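# Seat drive module in blue-lit slot and latch it

## Task

Push the drive module fully into the slot in the drive row beneath the blue light, then swing its latch handle down until it is locked and lying flat. The module and latch must stay in place without the robot holding them. Finally, release everything and move the grippers away.

## Robot and tools

Robot: two arms, left_arm and right_arm, each ending in a two-finger gripper. The left base sits at (-0.030, +0.257, 0) m and the right base at (+0.027, -0.258, 0) m, both turned slightly about z. All poses share one scene frame: origin on the table top midway between the arms, +x out over the table, +z up, left_arm on the +y side. The names left and right do not refer to sides of any image.

Gripper geometry: the fingers point along the gripper's own +z axis and close along its y axis. end_effector_position is the point between the finger pads, roughly 1 cm short of the fingertips. Reported hand positions can be a little wrong, more so at long reach.

execute_actions(actions): a list of up to 15 actions, each a table of up to 15 rows; each row lasts one 1/30 s step, and a short table repeats its final row until 15 steps are filled. Every row has 16 numbers, always covering both arms: left x, y, z, qw, qx, qy, qz, opening, then the same eight for right. x, y, z are an absolute target position in metres and qw..qz an absolute target orientation (w first), both in the scene frame, so each row is a pose plus opening per arm, not an offset. Opening runs from -1 (closed) to +1 (fully open, 0.093 m). A target more than 0.6 m from the gripper's current position along any of its axes makes the action refused for both arms; if the first action fails this or anything is malformed, nothing moves. To hold an orientation, repeat the same quaternion in every row rather than copying the drifting reported one. An empty list just returns state and images.

move(target, speed, blocking): target is one 16-number row as above (absolute poses and openings for both arms). Each gripper travels in a straight line toward its pose; both finish together, taking 0.5 to 10 s, and stop short if more time is needed. speed is the path's top speed in m/s, 0.002 to 0.5 (default 0.25); turning is capped at twice that in rad/s. Paths do not avoid obstacles or the other arm, and grippers lag, wander and may exceed speed near full arm extension. Faster contact and targets set deeper past a surface both mean harder pushes. The opening is applied at the start. The result adds a move: line with the ending (done, off_target, moving, held, fault) and any limits (paced = pose clipped; held = some steps blocked, after which the arm may lurch fast), plus each gripper's distance from its pose. With blocking=false the call returns after 0.5 s while motion continues; check with wait(0), and call wait or stop before sending further moves or actions.

wait(seconds): 0 to 10 s, arms hold their last command; returns early if a running move ends. stop(): brakes a running move (needs room; fingers keep moving). zoom_image(camera, region): region [x0, y0, x1, y1] in pixels, at most 504x504, of cam_high, cam_low, cam_left_wrist or cam_right_wrist (each 504x504). show_instructions shows the reference pages. read_manual gives URDF licence text. finished_scene(scene) ends the current scene after the last command settles; irreversible.

Controller behaviour: each step the commanded pose is clipped to 70 mm and 16 degrees from the measured pose, then solved by damped IK favouring position over orientation. A distant target may take several actions, and the arm stops at its last clipped pose, so keep sending the remainder. Joint friction can leave the hand up to about 31 mm off, and tiny commands may do nothing. Hand target lines show where each arm is being driven; a pose unreachable line means a clearance check altered or blocked that arm's command. Joint ranges (rad): waist -2.618 to 3.054, shoulder 0 to 3.142, elbow 0 to 3.142, wrist pitch and wrist yaw -1.571 to 1.571, wrist roll -2.094 to 2.094. Elbows never fully straighten. Results after actions list hand positions at some steps; HELD marks steps where an arm's row was held back.

Gripping: grip_measured is the finger motor on the same -1..+1 scale. Pads meet near -0.94, and each mm of object width adds about 0.0208; readings carry a fixed per-gripper error up to about 0.02. Commanding below the width reading squeezes harder, up to roughly 50-62 N per pad (less on parts under about 5 mm). Keep sending the closing value to keep holding. The last entry of each arm's Joint positions is the opening in metres.

For an arm meant to stay still, resend its whole last reported pose and desired opening every call. Motor heat rises while holding loads: MOTOR HOT at 75 °C, a 10 s stop at 90 °C, and at 100 °C the arm goes limp and falls; FAULT lines report stops.

Avoid: knocking anything off the table, dropping or slipping parts, slamming or shoving hard, and arms hitting or pressing each other. Occasional external tugs on held parts or pushes on loose ones may occur. When done, open the grippers and move away so the seated, latched module stays put on its own.

Each tool is called in YAML: its name, and indented under it one key for each argument.

Reference images:

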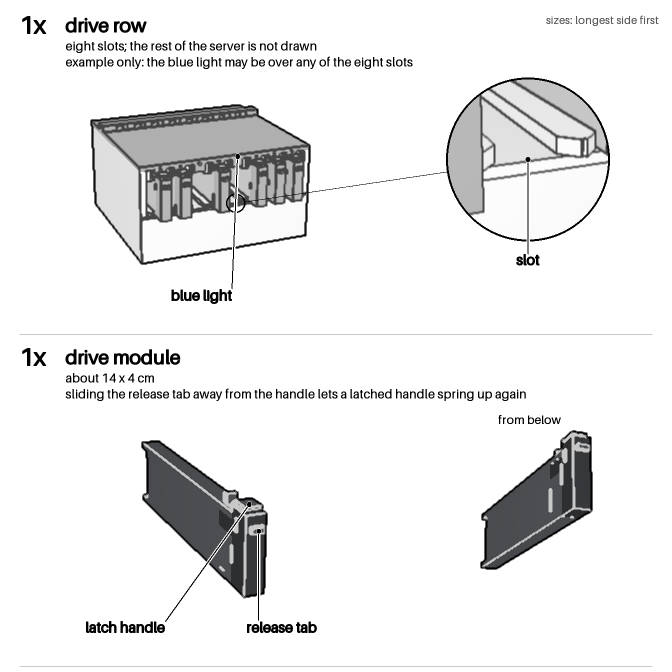

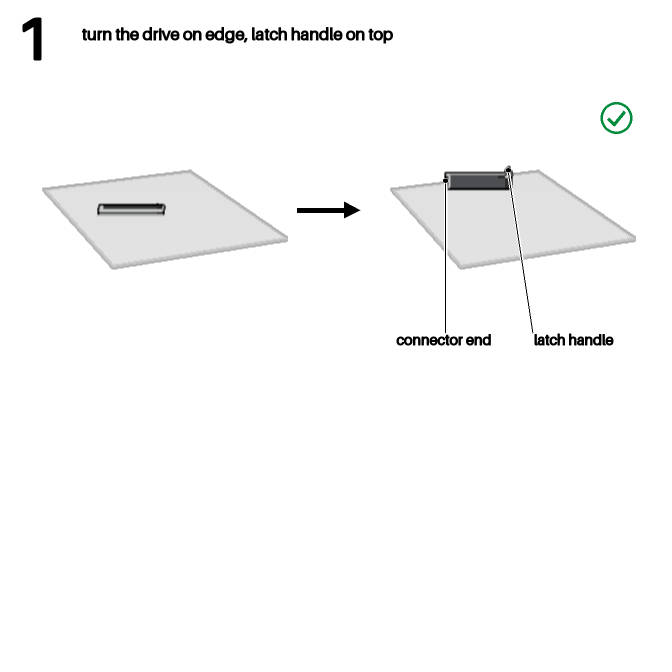

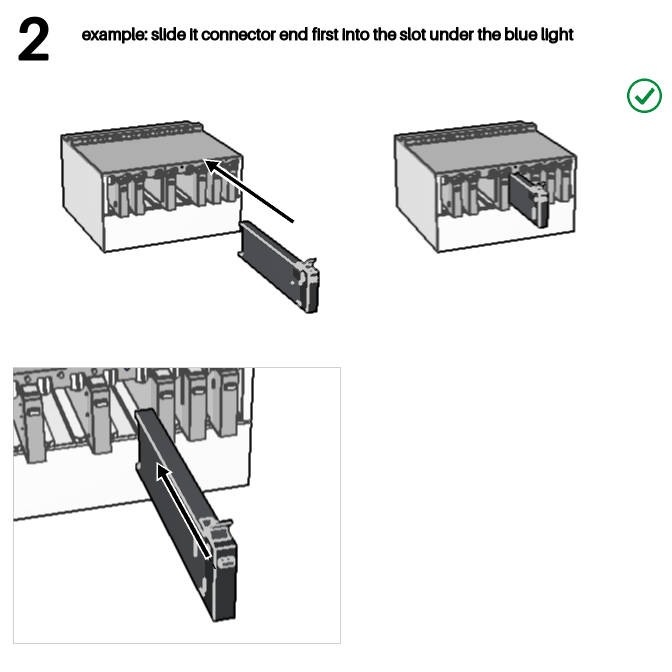

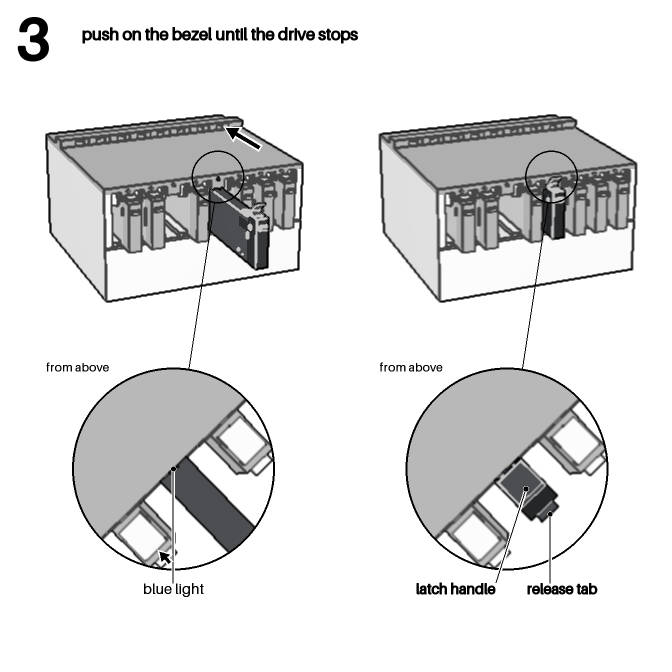

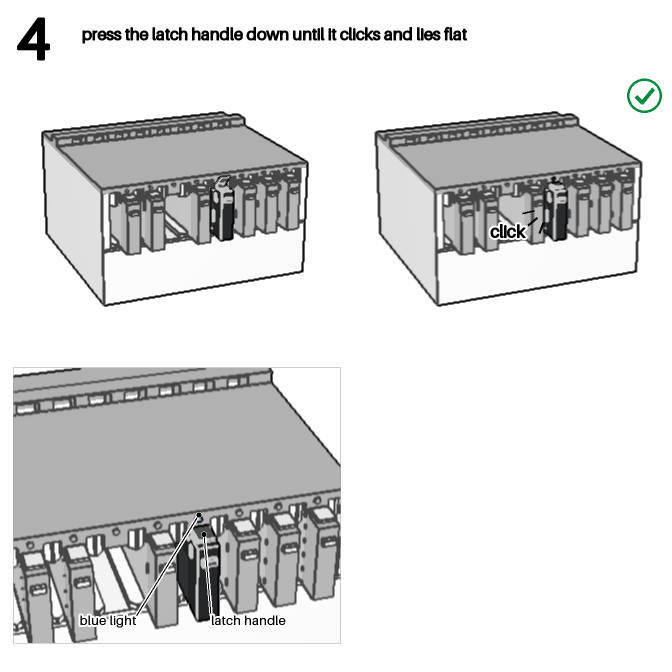

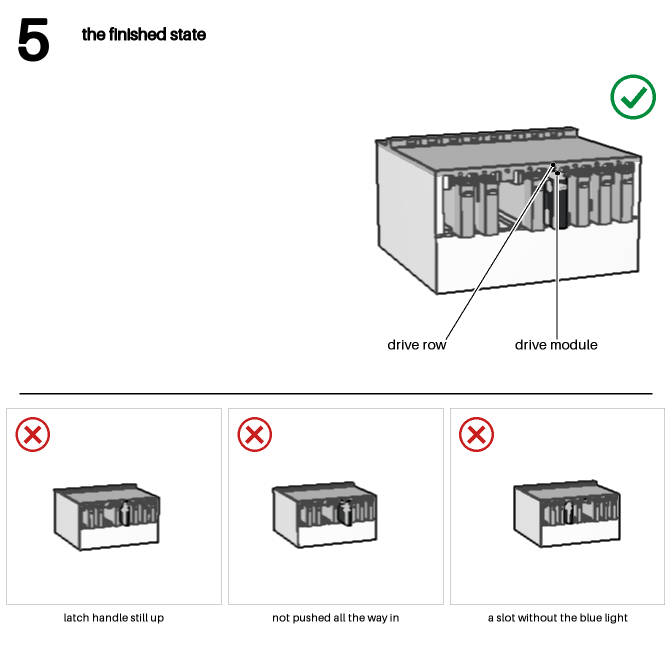

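## Session

execute_actions:
  actions: []

Scene clock: 0.00 s.
left_arm: end_effector_position=(+0.5426, +0.3311, +0.3466) grip_measured=+0.981 end_effector_quat_wxyz=(+0.645, -0.068, +0.742, -0.172) | right_arm: end_effector_position=(+0.2395, -0.3716, +0.1743) grip_measured=+1.000 end_effector_quat_wxyz=(+0.016, +0.643, +0.764, +0.056)
Joint positions: left_arm=[ 0.108  1.856  1.643  0.093  0.412 -0.305  0.092] | right_arm=[-0.453  1.418  1.341 -1.447 -0.106  0.834  0.093]
Joint velocities: left_arm=[ 0.007 -0.012 -0.022 -0.051  0.022  0.022 -0.001] | right_arm=[-0.012 -0.007  0.002 -0.007  0.037 -0.007  0.   ]
Hand target (left_arm): +0.543, +0.331, +0.347; +0.645, -0.068, +0.742, -0.172
Hand target (right_arm): +0.240, -0.372, +0.174; +0.016, +0.643, +0.764, +0.056

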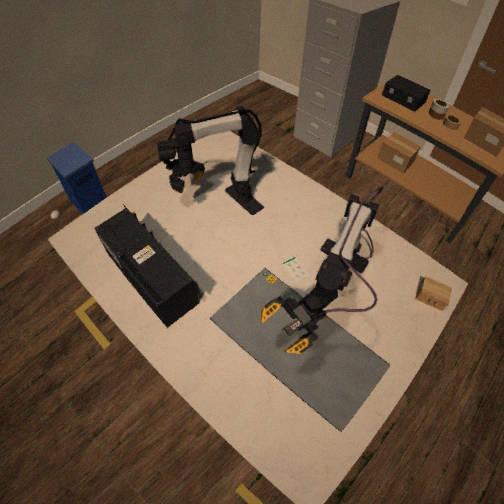

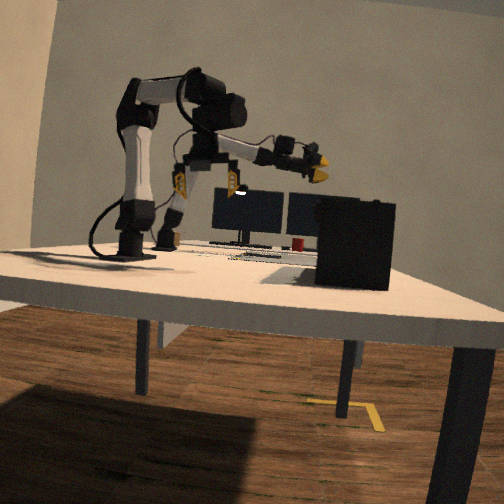

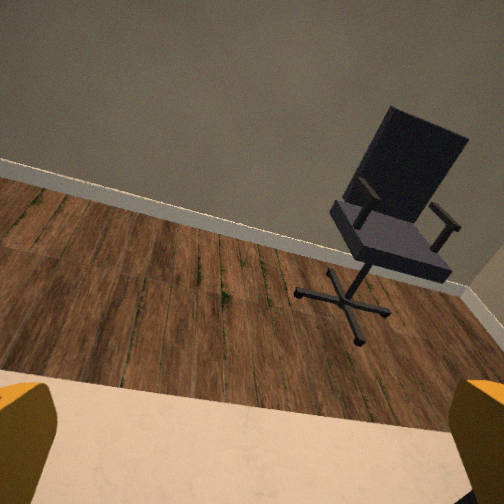

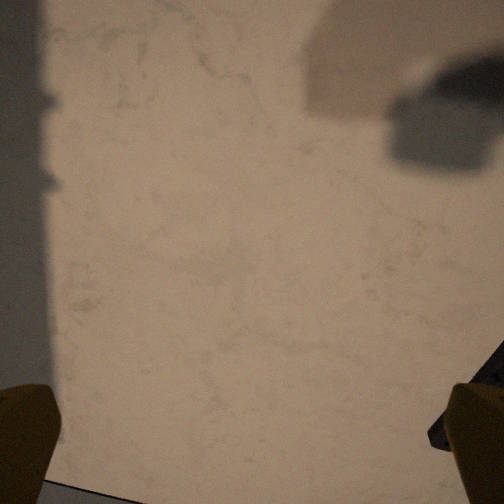

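zoom_image:
  camera: "cam_high"
  region: [200, 230, 400, 430]

zoom_image:
  camera: "cam_low"
  region: [170, 170, 420, 310]

Region (200, 230, 400, 430) of cam_high's 504x504 image, scaled by 2.520, with more detail than that image has.

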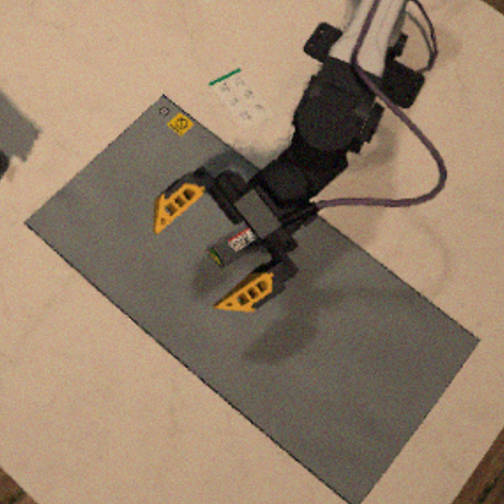

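Region (170, 170, 420, 310) of cam_low's 504x504 image, scaled by 2.016, with more detail than that image has; it fills the top 282 rows of this view, and the rest is white.

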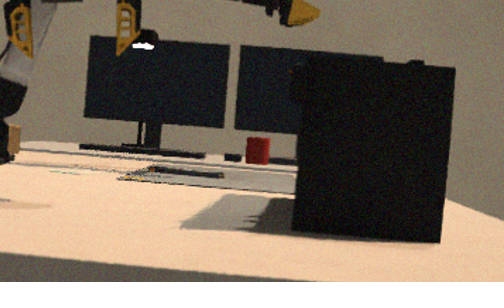

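move:
  target: [0.28,0.25,0.22,0,0,1,0,1, 0.28,-0.30,0.25,0.643,0,0.766,0,1]

Scene clock: 14.37 s.
left_arm: end_effector_position=(+0.2856, +0.2551, +0.2221) grip_measured=+0.981 end_effector_quat_wxyz=(+0.064, -0.006, +0.998, -0.011) | right_arm: end_effector_position=(+0.2817, -0.2984, +0.2533) grip_measured=+1.000 end_effector_quat_wxyz=(+0.640, +0.012, +0.768, -0.004)
Joint positions: left_arm=[-0.133  1.674  1.784 -1.553  0.022 -0.009  0.092] | right_arm=[-0.282  0.443  0.489 -0.241 -0.368 -0.06   0.093]
Joint velocities: left_arm=[-0.017 -0.017  0.027  0.007 -0.051 -0.007 -0.   ] | right_arm=[ 0.002 -0.027 -0.007 -0.051 -0.081  0.022  0.   ]
Hand target (left_arm): +0.280, +0.254, +0.221; +0.058, -0.007, +0.998, -0.008
Hand target (right_arm): +0.281, -0.300, +0.252; +0.645, +0.010, +0.764, -0.008
Off the commanded pose (left_arm): 0.008 m, 7 deg.
Off the commanded pose (right_arm): 0.004 m, 2 deg.
joint sent to its limit (left arm) — the command would take joint 4 (wrist pitch) past its lower limit, so that joint was sent only as far as its limit.
move: off_target (left_arm)

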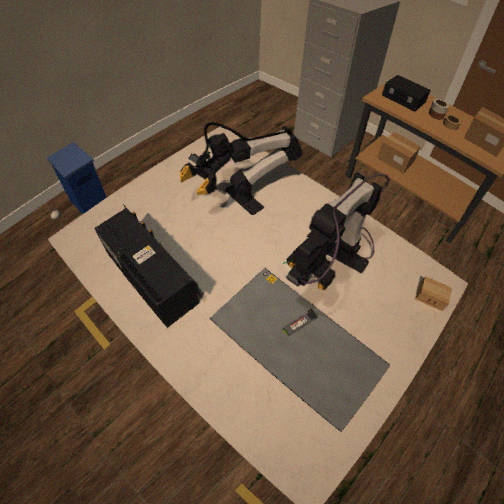

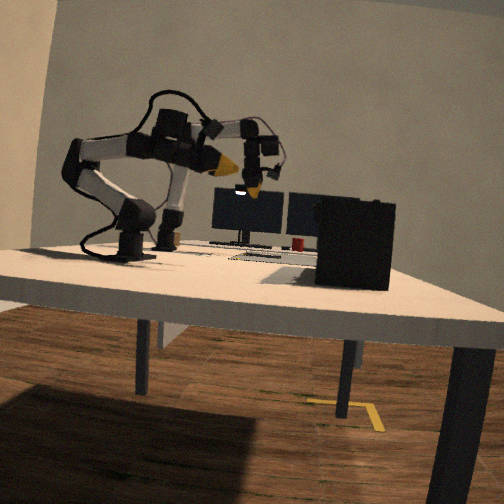

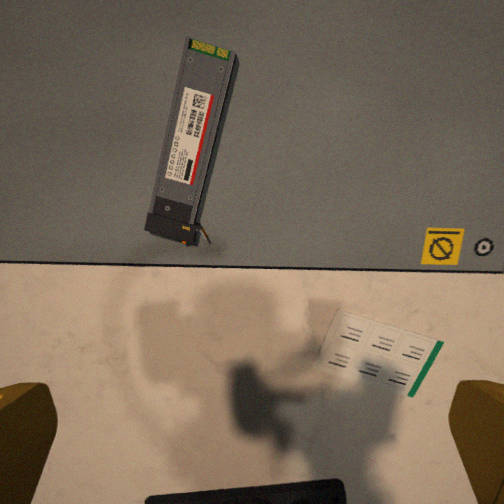

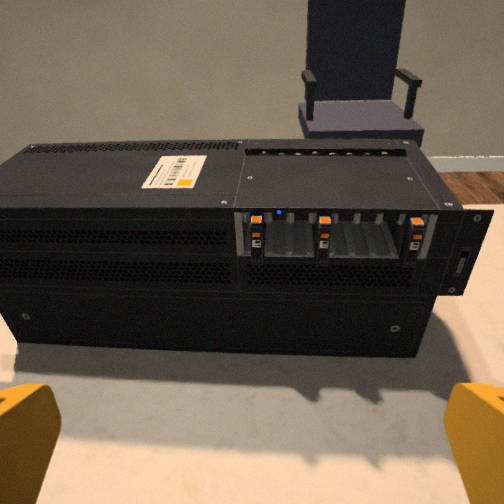

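move:
  target: [0.345,0.292,0.08,0,0.113,0.994,0,0.5, 0.38,-0.32,0.17,0.643,0,0.766,0,1]

Scene clock: 35.87 s.
left_arm: end_effector_position=(+0.3456, +0.2870, +0.0818) grip_measured=+0.501 end_effector_quat_wxyz=(+0.003, +0.111, +0.994, -0.003) | right_arm: end_effector_position=(+0.3833, -0.3261, +0.1794) grip_measured=+1.000 end_effector_quat_wxyz=(+0.649, -0.001, +0.760, -0.006)
Joint positions: left_arm=[-0.055  1.98   1.615 -1.202  0.008  0.305  0.069] | right_arm=[-0.227  1.173  0.349  0.657 -0.331 -0.065  0.093]
Joint velocities: left_arm=[ 0.022 -0.027 -0.007  0.051  0.007 -0.007 -0.001] | right_arm=[-0.012 -0.007  0.007  0.037  0.007 -0.007  0.   ]
Hand target (left_arm): +0.344, +0.291, +0.079; +0.001, +0.112, +0.994, -0.000
Hand target (right_arm): +0.382, -0.322, +0.169; +0.643, -0.000, +0.766, +0.000
Off the commanded pose (left_arm): 0.005 m, 1 deg.
Off the commanded pose (right_arm): 0.012 m, 1 deg.
move: off_target (right_arm)

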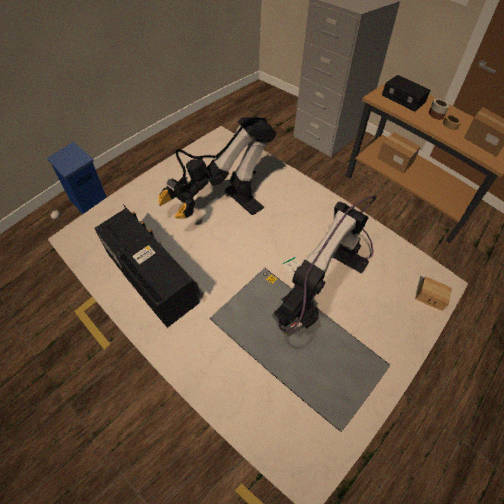

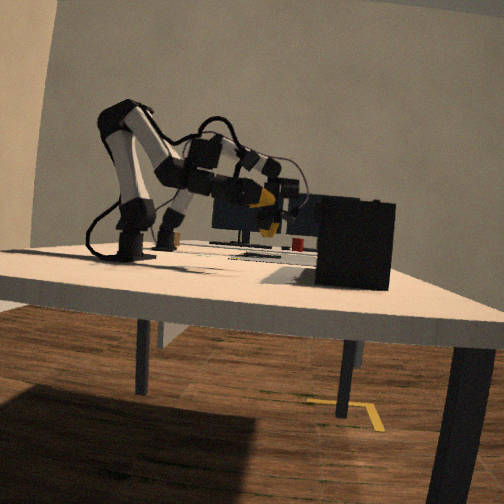

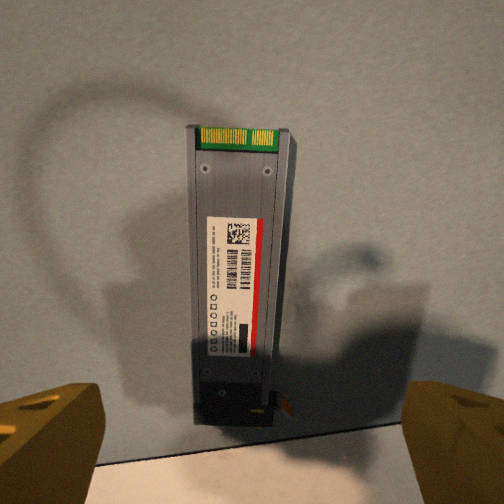

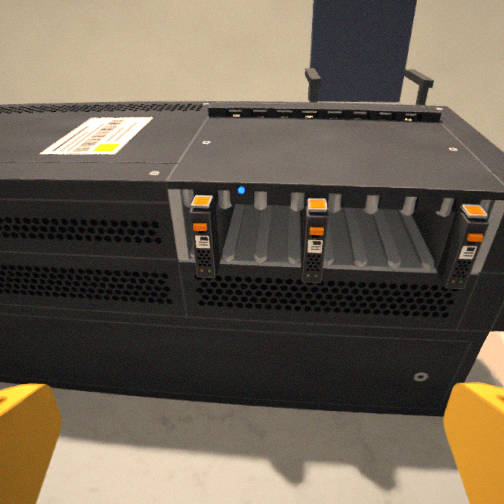

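move:
  target: [0.352,0.296,0.03,0,0.13,0.991,0,0.3, 0.30,-0.20,0.22,0.643,0,0.766,0,0]
  speed: 0.15

Scene clock: 47.70 s.
left_arm: end_effector_position=(+0.3559, +0.2914, +0.0376) grip_measured=+0.301 end_effector_quat_wxyz=(+0.010, +0.130, +0.991, -0.001) | right_arm: end_effector_position=(+0.2992, -0.2003, +0.2083) grip_measured=+0.002 end_effector_quat_wxyz=(+0.634, -0.005, +0.773, -0.007)
Joint positions: left_arm=[-0.046  2.042  1.526 -1.036  0.007  0.352  0.06 ] | right_arm=[0.614 0.565 0.336 0.005 0.494 0.091 0.045]
Joint velocities: left_arm=[ 0.002 -0.012 -0.007 -0.037 -0.037 -0.022 -0.   ] | right_arm=[ 0.007  0.012 -0.002  0.022  0.022  0.066 -0.   ]
Hand target (left_arm): +0.351, +0.296, +0.030; +0.000, +0.130, +0.991, -0.000
Hand target (right_arm): +0.299, -0.198, +0.222; +0.644, +0.000, +0.765, +0.001
Off the commanded pose (left_arm): 0.010 m, 1 deg.
Off the commanded pose (right_arm): 0.012 m, 2 deg.
move: off_target (right_arm)

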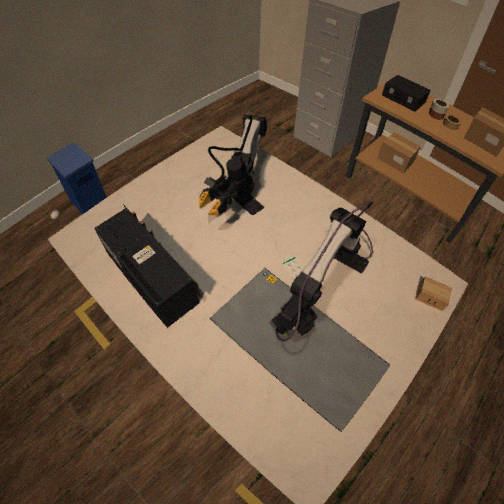

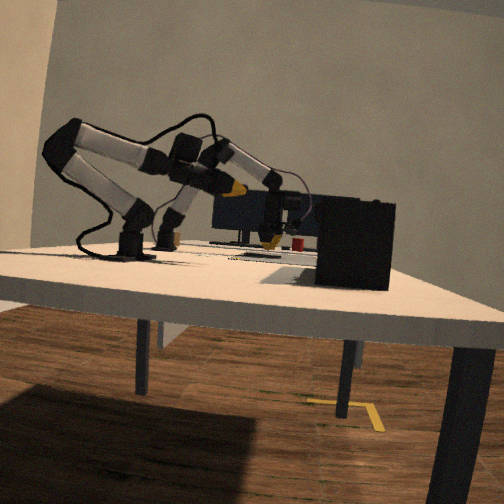

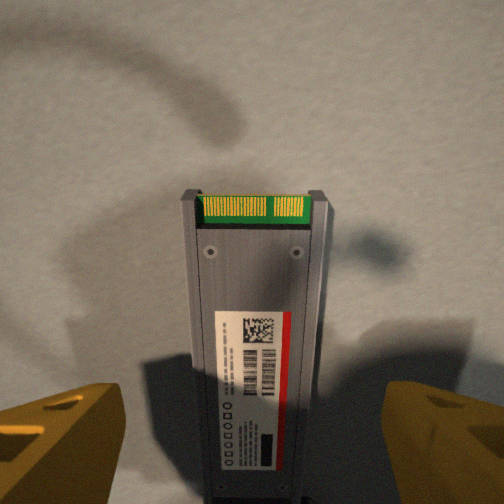

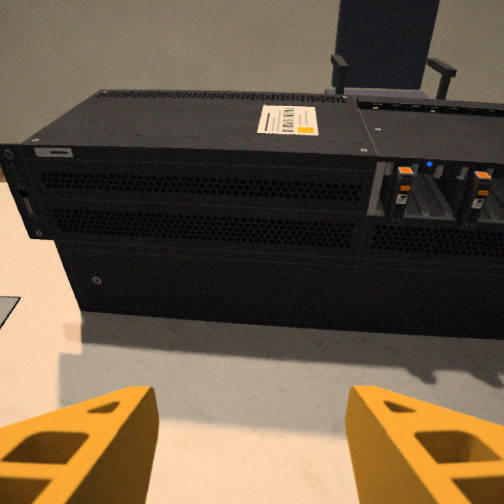

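Centered. Descend.

move:
  target: [0.350,0.295,0.007,0,0.125,0.992,0,0.3, 0.30,-0.20,0.22,0.643,0,0.766,0,0]
  speed: 0.05

zoom_image:
  camera: "cam_low"
  region: [220, 220, 320, 280]

Scene clock: 53.63 s.
left_arm: end_effector_position=(+0.3540, +0.2912, +0.0142) grip_measured=+0.301 end_effector_quat_wxyz=(+0.008, +0.130, +0.991, -0.002) | right_arm: end_effector_position=(+0.2991, -0.2005, +0.2077) grip_measured=+0.002 end_effector_quat_wxyz=(+0.633, -0.005, +0.774, -0.008)
Joint positions: left_arm=[-0.046  2.066  1.464 -0.953  0.007  0.352  0.06 ] | right_arm=[0.614 0.565 0.336 0.002 0.495 0.091 0.045]
Joint velocities: left_arm=[-0.012 -0.002 -0.017  0.022  0.037 -0.007  0.   ] | right_arm=[-0.012  0.007  0.007  0.022  0.037 -0.037 -0.001]
Hand target (left_arm): +0.349, +0.295, +0.007; -0.000, +0.125, +0.992, -0.000
Hand target (right_arm): +0.300, -0.200, +0.220; +0.643, +0.000, +0.766, -0.000
Off the commanded pose (left_arm): 0.009 m, 1 deg.
Off the commanded pose (right_arm): 0.012 m, 2 deg.
move: off_target (right_arm)

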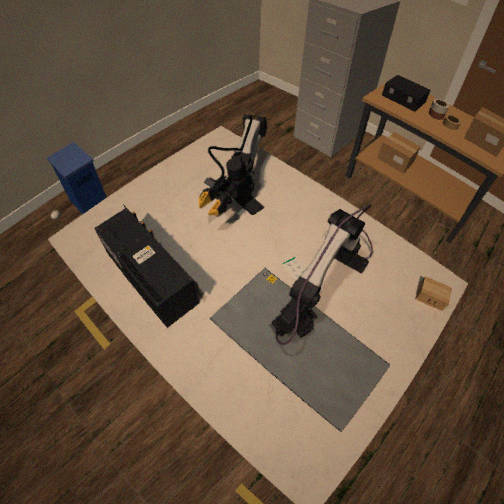

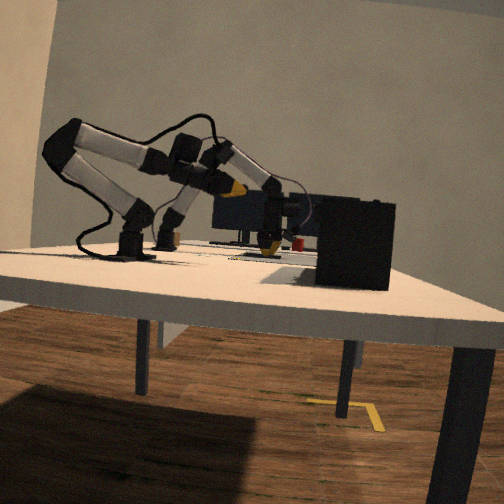

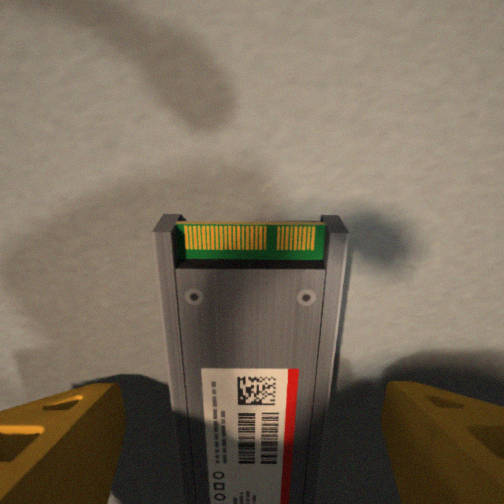

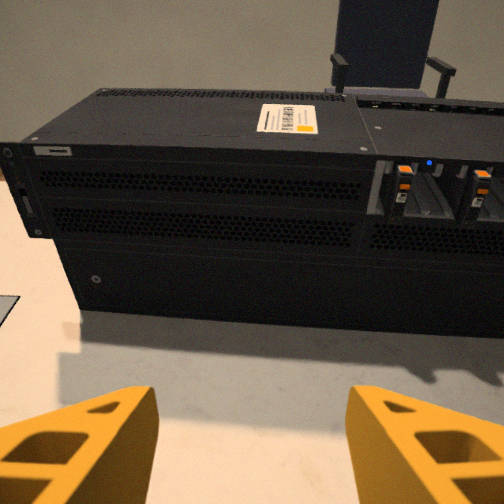

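Region (220, 220, 320, 280) of cam_low's 504x504 image, scaled by 5.040, with more detail than that image has; it fills the top 302 rows of this view, and the rest is white.

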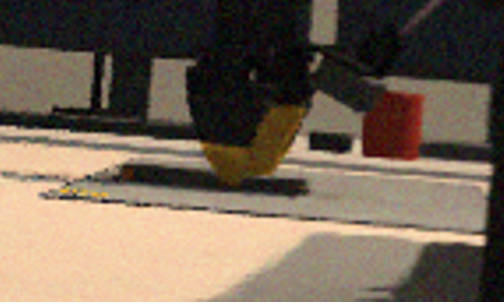

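move:
  target: [0.350,0.295,0.003,0,0.125,0.992,0,0.3, 0.30,-0.20,0.22,0.643,0,0.766,0,0]
  speed: 0.03

move:
  target: [0.350,0.295,0.003,0,0.125,0.992,0,-0.45, 0.30,-0.20,0.22,0.643,0,0.766,0,0]
  speed: 0.03

Scene clock: 57.77 s.
left_arm: end_effector_position=(+0.3573, +0.2915, +0.0142) grip_measured=+0.301 end_effector_quat_wxyz=(+0.015, +0.130, +0.991, -0.000) | right_arm: end_effector_position=(+0.2990, -0.2005, +0.2076) grip_measured=+0.002 end_effector_quat_wxyz=(+0.633, -0.005, +0.774, -0.008)
Joint positions: left_arm=[-0.046  2.066  1.464 -0.94   0.007  0.352  0.06 ] | right_arm=[0.614 0.565 0.336 0.001 0.495 0.091 0.045]
Joint velocities: left_arm=[ 0.007  0.022 -0.012  0.051  0.007 -0.007  0.   ] | right_arm=[ 0.007 -0.007  0.012  0.007  0.007 -0.022 -0.001]
Hand target (left_arm): +0.350, +0.295, +0.003; +0.000, +0.125, +0.992, -0.000
Hand target (right_arm): +0.300, -0.200, +0.220; +0.643, +0.000, +0.766, -0.000
Off the commanded pose (left_arm): 0.014 m, 2 deg.
Off the commanded pose (right_arm): 0.012 m, 2 deg.
move: off_target (left_arm, right_arm)

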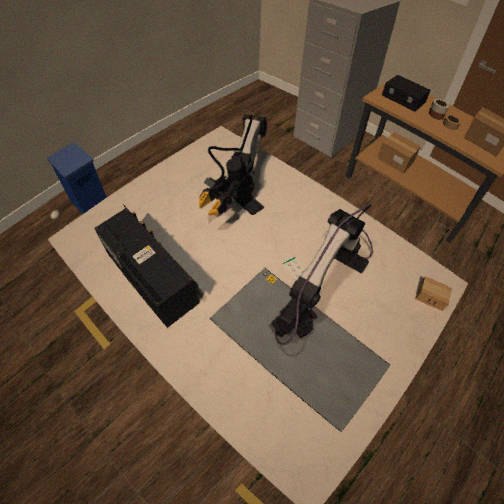

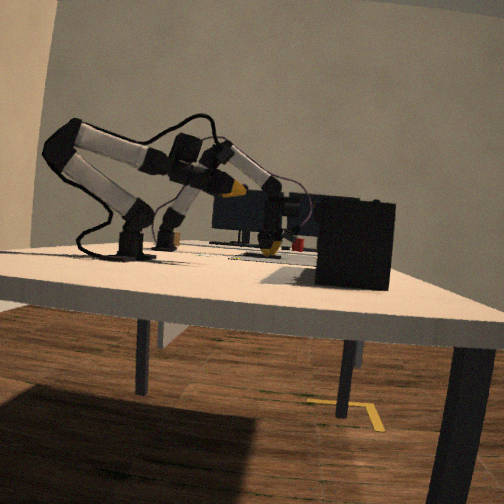

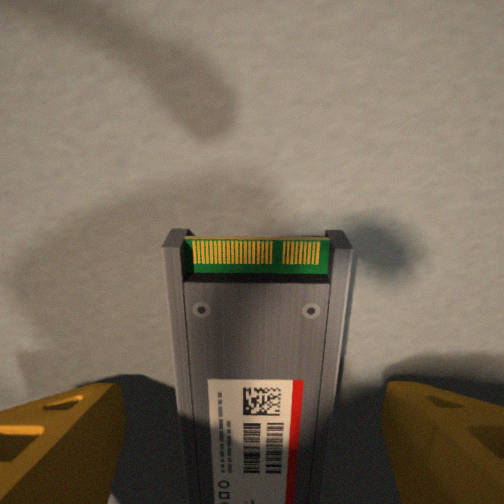

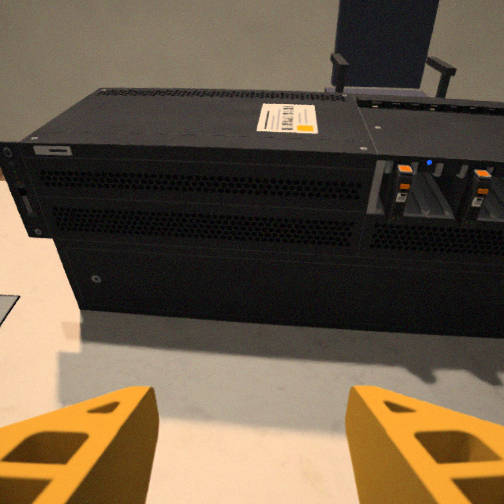

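Scene clock: 58.53 s.
left_arm: end_effector_position=(+0.3573, +0.2915, +0.0142) grip_measured=-0.428 end_effector_quat_wxyz=(+0.015, +0.130, +0.991, -0.000) | right_arm: end_effector_position=(+0.2990, -0.2005, +0.2075) grip_measured=+0.002 end_effector_quat_wxyz=(+0.633, -0.005, +0.774, -0.008)
Joint positions: left_arm=[-0.046  2.066  1.464 -0.94   0.007  0.352  0.025] | right_arm=[0.614 0.565 0.336 0.001 0.495 0.091 0.045]
Joint velocities: left_arm=[ 0.012 -0.007  0.012 -0.081 -0.007 -0.007 -0.001] | right_arm=[ 0.002  0.007 -0.002  0.051 -0.081  0.066 -0.001]
Hand target (left_arm): +0.350, +0.295, +0.003; -0.000, +0.125, +0.992, -0.000
Hand target (right_arm): +0.300, -0.200, +0.220; +0.643, +0.000, +0.766, -0.000
Off the commanded pose (left_arm): 0.014 m, 2 deg.
Off the commanded pose (right_arm): 0.013 m, 2 deg.
move: off_target (left_arm, right_arm)

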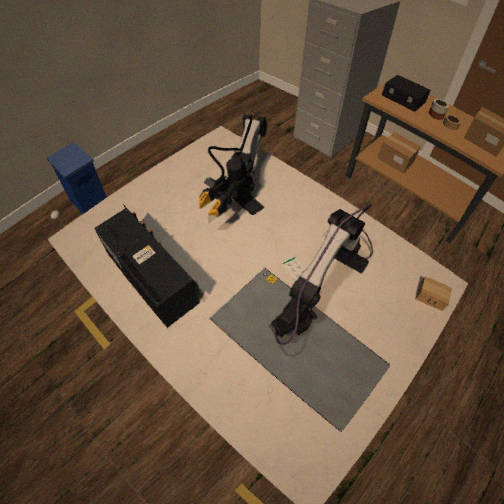

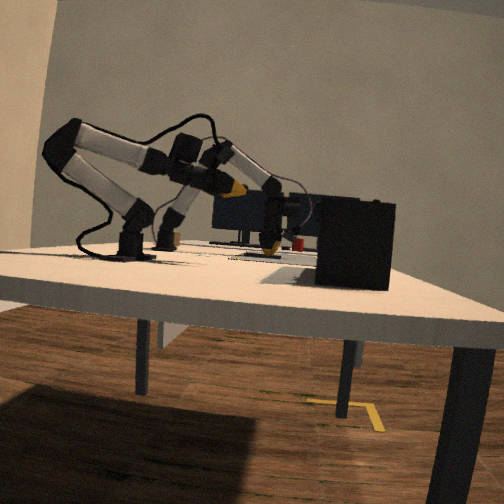

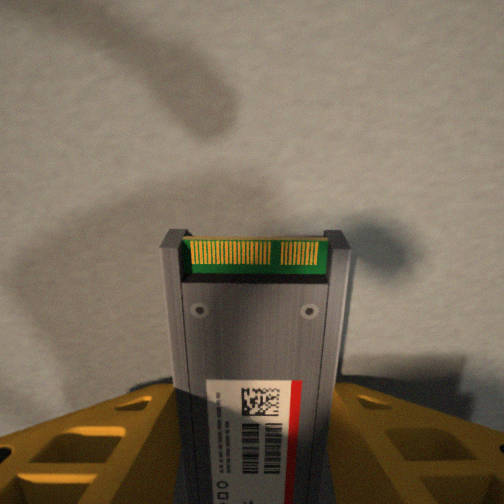

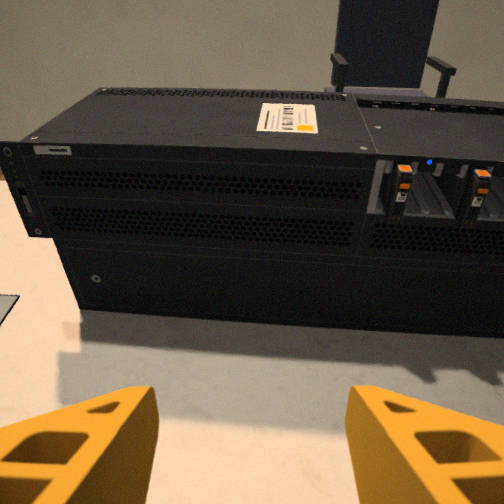

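move:
  target: [0.352,0.27,0.14,0,0.125,0.992,0,-0.45, 0.26,-0.14,0.23,0.60,-0.15,0.78,0.12,0]
  speed: 0.15

move:
  target: [0.36,0.06,0.22,0.271,-0.271,0.653,-0.653,-0.45, 0.22,-0.08,0.23,0.563,-0.304,0.733,0.233,0]
  speed: 0.25

Scene clock: 75.53 s.
left_arm: end_effector_position=(+0.3525, +0.2723, +0.1332) grip_measured=-0.428 end_effector_quat_wxyz=(-0.005, +0.125, +0.992, -0.004) | right_arm: end_effector_position=(+0.2646, -0.1433, +0.2123) grip_measured=+0.002 end_effector_quat_wxyz=(+0.585, -0.145, +0.791, +0.108)
Joint positions: left_arm=[-0.095  2.017  1.873 -1.437  0.007  0.294  0.025] | right_arm=[ 0.697  0.479  0.433 -0.259  0.208  0.065  0.045]
Joint velocities: left_arm=[ 0.012 -0.002  0.002 -0.066 -0.066  0.037 -0.001] | right_arm=[ 0.007 -0.007 -0.012  0.037 -0.007  0.051 -0.001]
Hand target (left_arm): +0.354, +0.270, +0.140; +0.000, +0.125, +0.992, +0.000
Hand target (right_arm): +0.261, -0.140, +0.230; +0.600, -0.150, +0.776, +0.120
Off the commanded pose (left_arm): 0.007 m, 1 deg.
Off the commanded pose (right_arm): 0.019 m, 3 deg.
move: off_target (right_arm)

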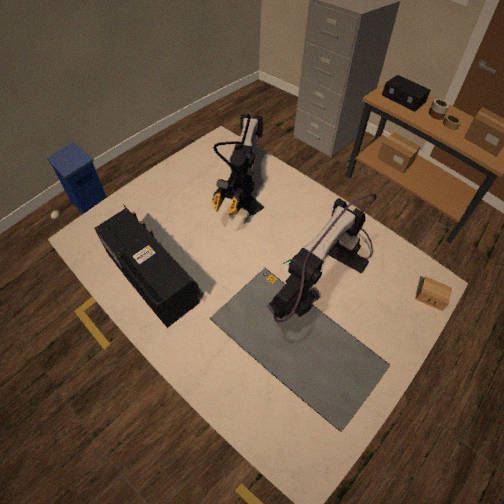

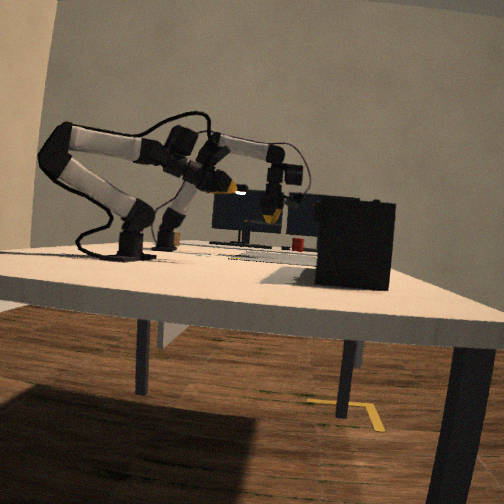

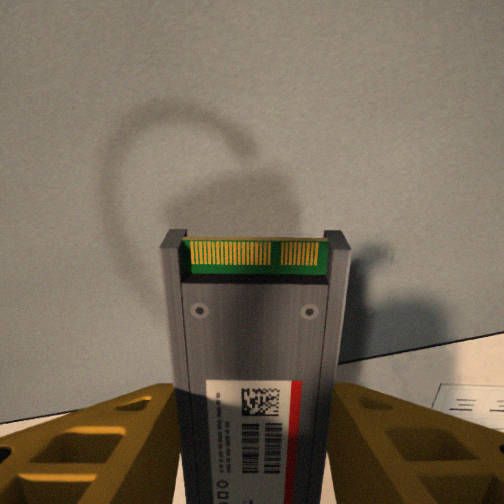

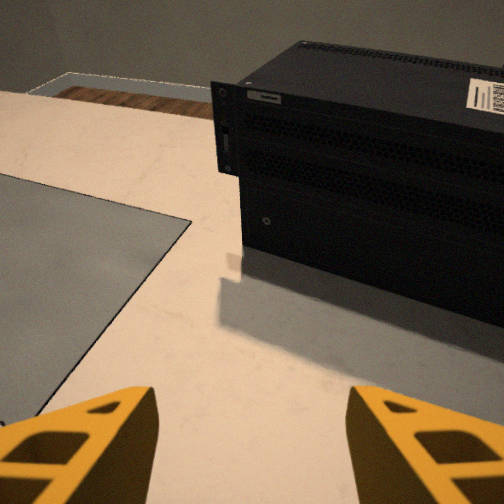

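Scene clock: 79.97 s.
left_arm: end_effector_position=(+0.3551, +0.0639, +0.2258) grip_measured=-0.428 end_effector_quat_wxyz=(+0.275, -0.259, +0.663, -0.646) | right_arm: end_effector_position=(+0.2234, -0.0838, +0.2105) grip_measured=+0.002 end_effector_quat_wxyz=(+0.547, -0.298, +0.750, +0.223)
Joint positions: left_arm=[-0.404  1.488  0.624  0.848  0.53  -1.534  0.025] | right_arm=[ 0.778  0.468  0.433 -0.275 -0.097 -0.023  0.045]
Joint velocities: left_arm=[ 0.002 -0.007 -0.012 -0.051  0.007 -0.022 -0.001] | right_arm=[ 0.002 -0.007 -0.027 -0.051 -0.022 -0.037 -0.001]
Hand target (left_arm): +0.353, +0.061, +0.221; +0.269, -0.263, +0.662, -0.649
Hand target (right_arm): +0.221, -0.080, +0.230; +0.565, -0.303, +0.731, +0.233
Off the commanded pose (left_arm): 0.009 m, 2 deg.
Off the commanded pose (right_arm): 0.020 m, 3 deg.
move: off_target (right_arm)

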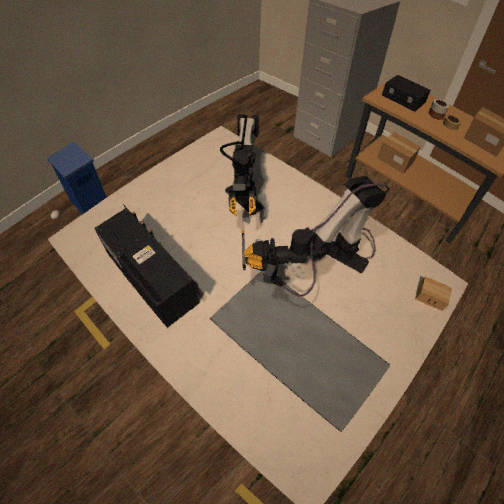

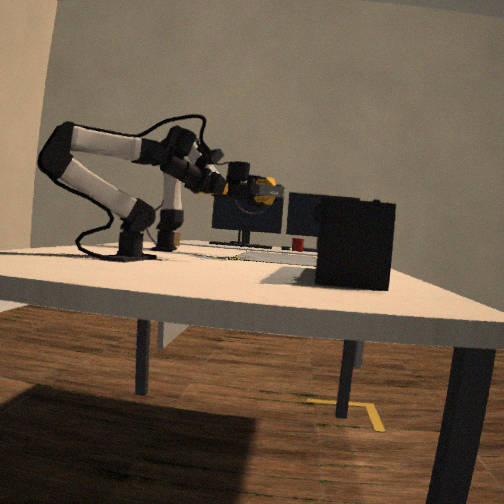

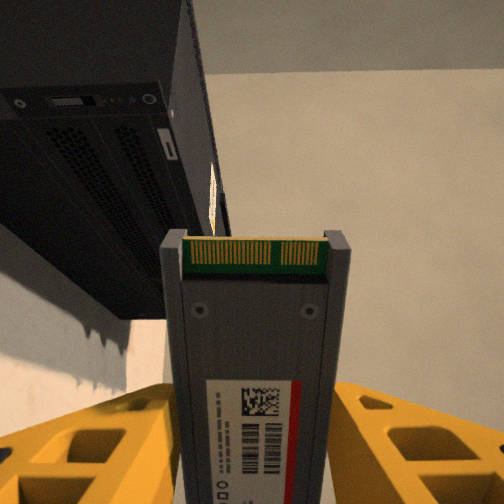

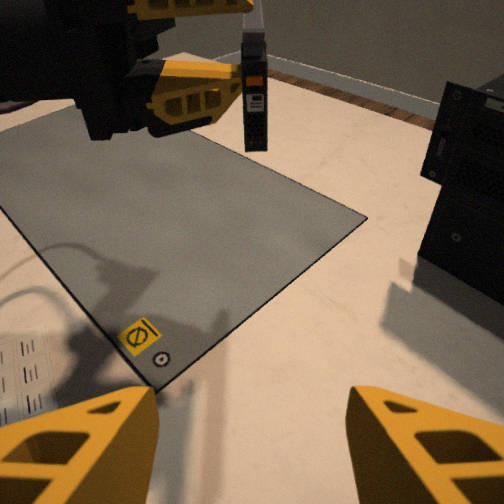

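move:
  target: [0.36,0.06,0.22,0.262,-0.28,0.649,-0.657,-0.45, 0.273,-0.033,0.243,0.563,-0.304,0.733,0.233,0]
  speed: 0.12

Scene clock: 88.27 s.
left_arm: end_effector_position=(+0.3604, +0.0629, +0.2202) grip_measured=-0.428 end_effector_quat_wxyz=(+0.264, -0.279, +0.653, -0.652) | right_arm: end_effector_position=(+0.2716, -0.0393, +0.2298) grip_measured=+0.002 end_effector_quat_wxyz=(+0.551, -0.303, +0.743, +0.229)
Joint positions: left_arm=[-0.41   1.524  0.624  0.89   0.509 -1.584  0.025] | right_arm=[ 0.796  0.84   0.558 -0.011 -0.095 -0.023  0.045]
Joint velocities: left_arm=[-0.007 -0.017  0.007  0.022  0.022  0.007  0.   ] | right_arm=[-0.012  0.007 -0.002 -0.037  0.037 -0.007  0.002]
Hand target (left_arm): +0.360, +0.060, +0.220; +0.262, -0.280, +0.649, -0.657
Hand target (right_arm): +0.274, -0.033, +0.243; +0.563, -0.303, +0.733, +0.233
Off the commanded pose (left_arm): 0.003 m, 1 deg.
Off the commanded pose (right_arm): 0.015 m, 2 deg.
move: off_target (right_arm)

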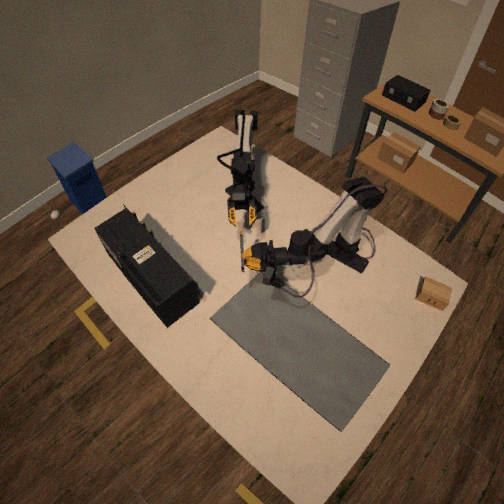

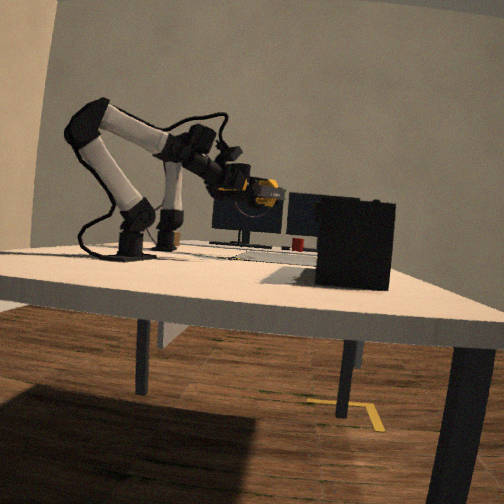

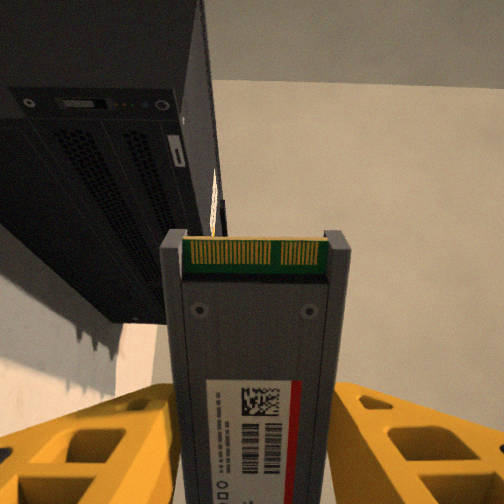

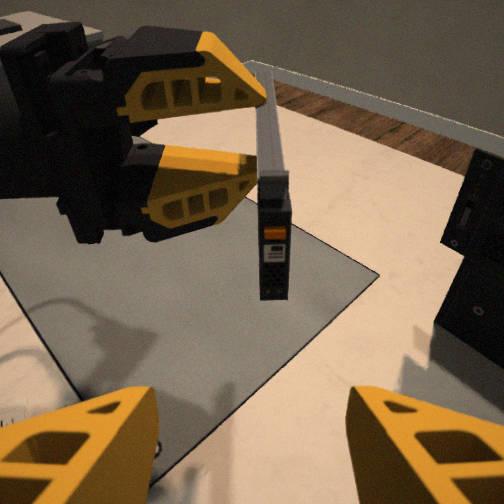

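move:
  target: [0.36,0.06,0.22,0.262,-0.28,0.649,-0.657,-0.45, 0.329,0.012,0.243,0.563,-0.304,0.733,0.233,0]
  speed: 0.08

Scene clock: 96.47 s.
left_arm: end_effector_position=(+0.3604, +0.0629, +0.2203) grip_measured=-0.428 end_effector_quat_wxyz=(+0.265, -0.279, +0.653, -0.652) | right_arm: end_effector_position=(+0.3263, +0.0050, +0.2306) grip_measured=+0.002 end_effector_quat_wxyz=(+0.551, -0.303, +0.743, +0.228)
Joint positions: left_arm=[-0.41   1.524  0.624  0.89   0.509 -1.585  0.025] | right_arm=[ 0.796  1.185  0.715  0.176 -0.095 -0.023  0.045]
Joint velocities: left_arm=[-0.007  0.007 -0.002 -0.007 -0.037  0.037 -0.   ] | right_arm=[ 0.007  0.007  0.002  0.022 -0.051  0.007 -0.   ]
Hand target (left_arm): +0.360, +0.060, +0.220; +0.262, -0.280, +0.649, -0.657
Hand target (right_arm): +0.330, +0.011, +0.242; +0.563, -0.304, +0.733, +0.233
Off the commanded pose (left_arm): 0.003 m, 1 deg.
Off the commanded pose (right_arm): 0.014 m, 2 deg.
move: off_target (right_arm)

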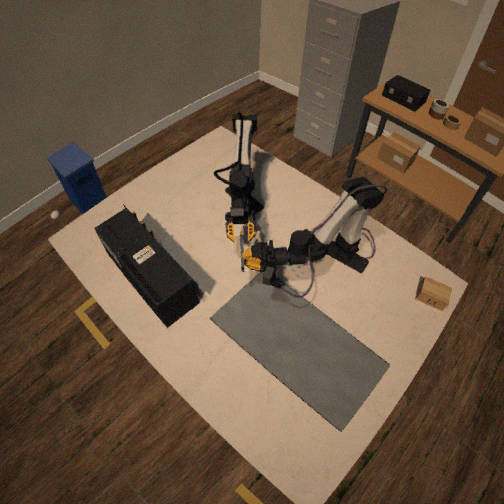

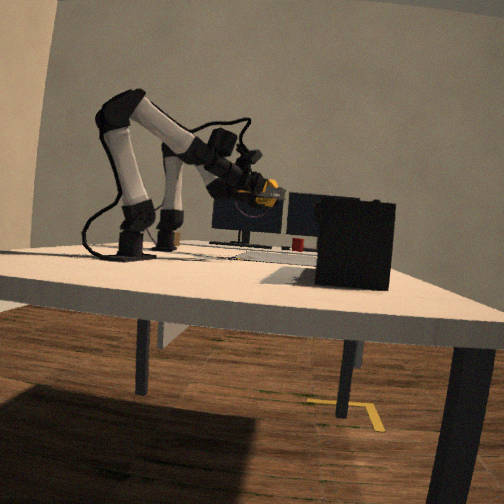

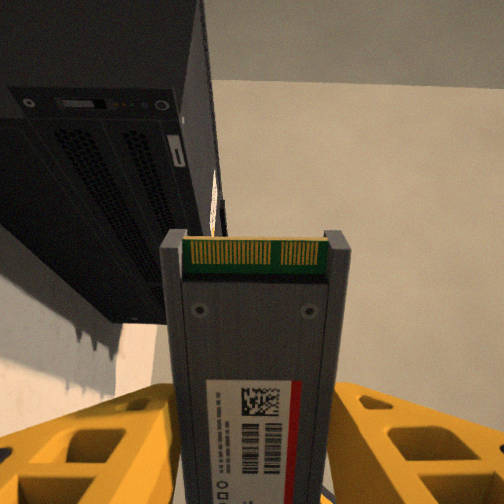

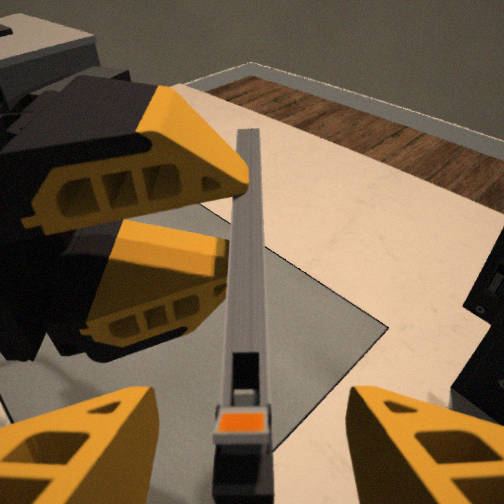

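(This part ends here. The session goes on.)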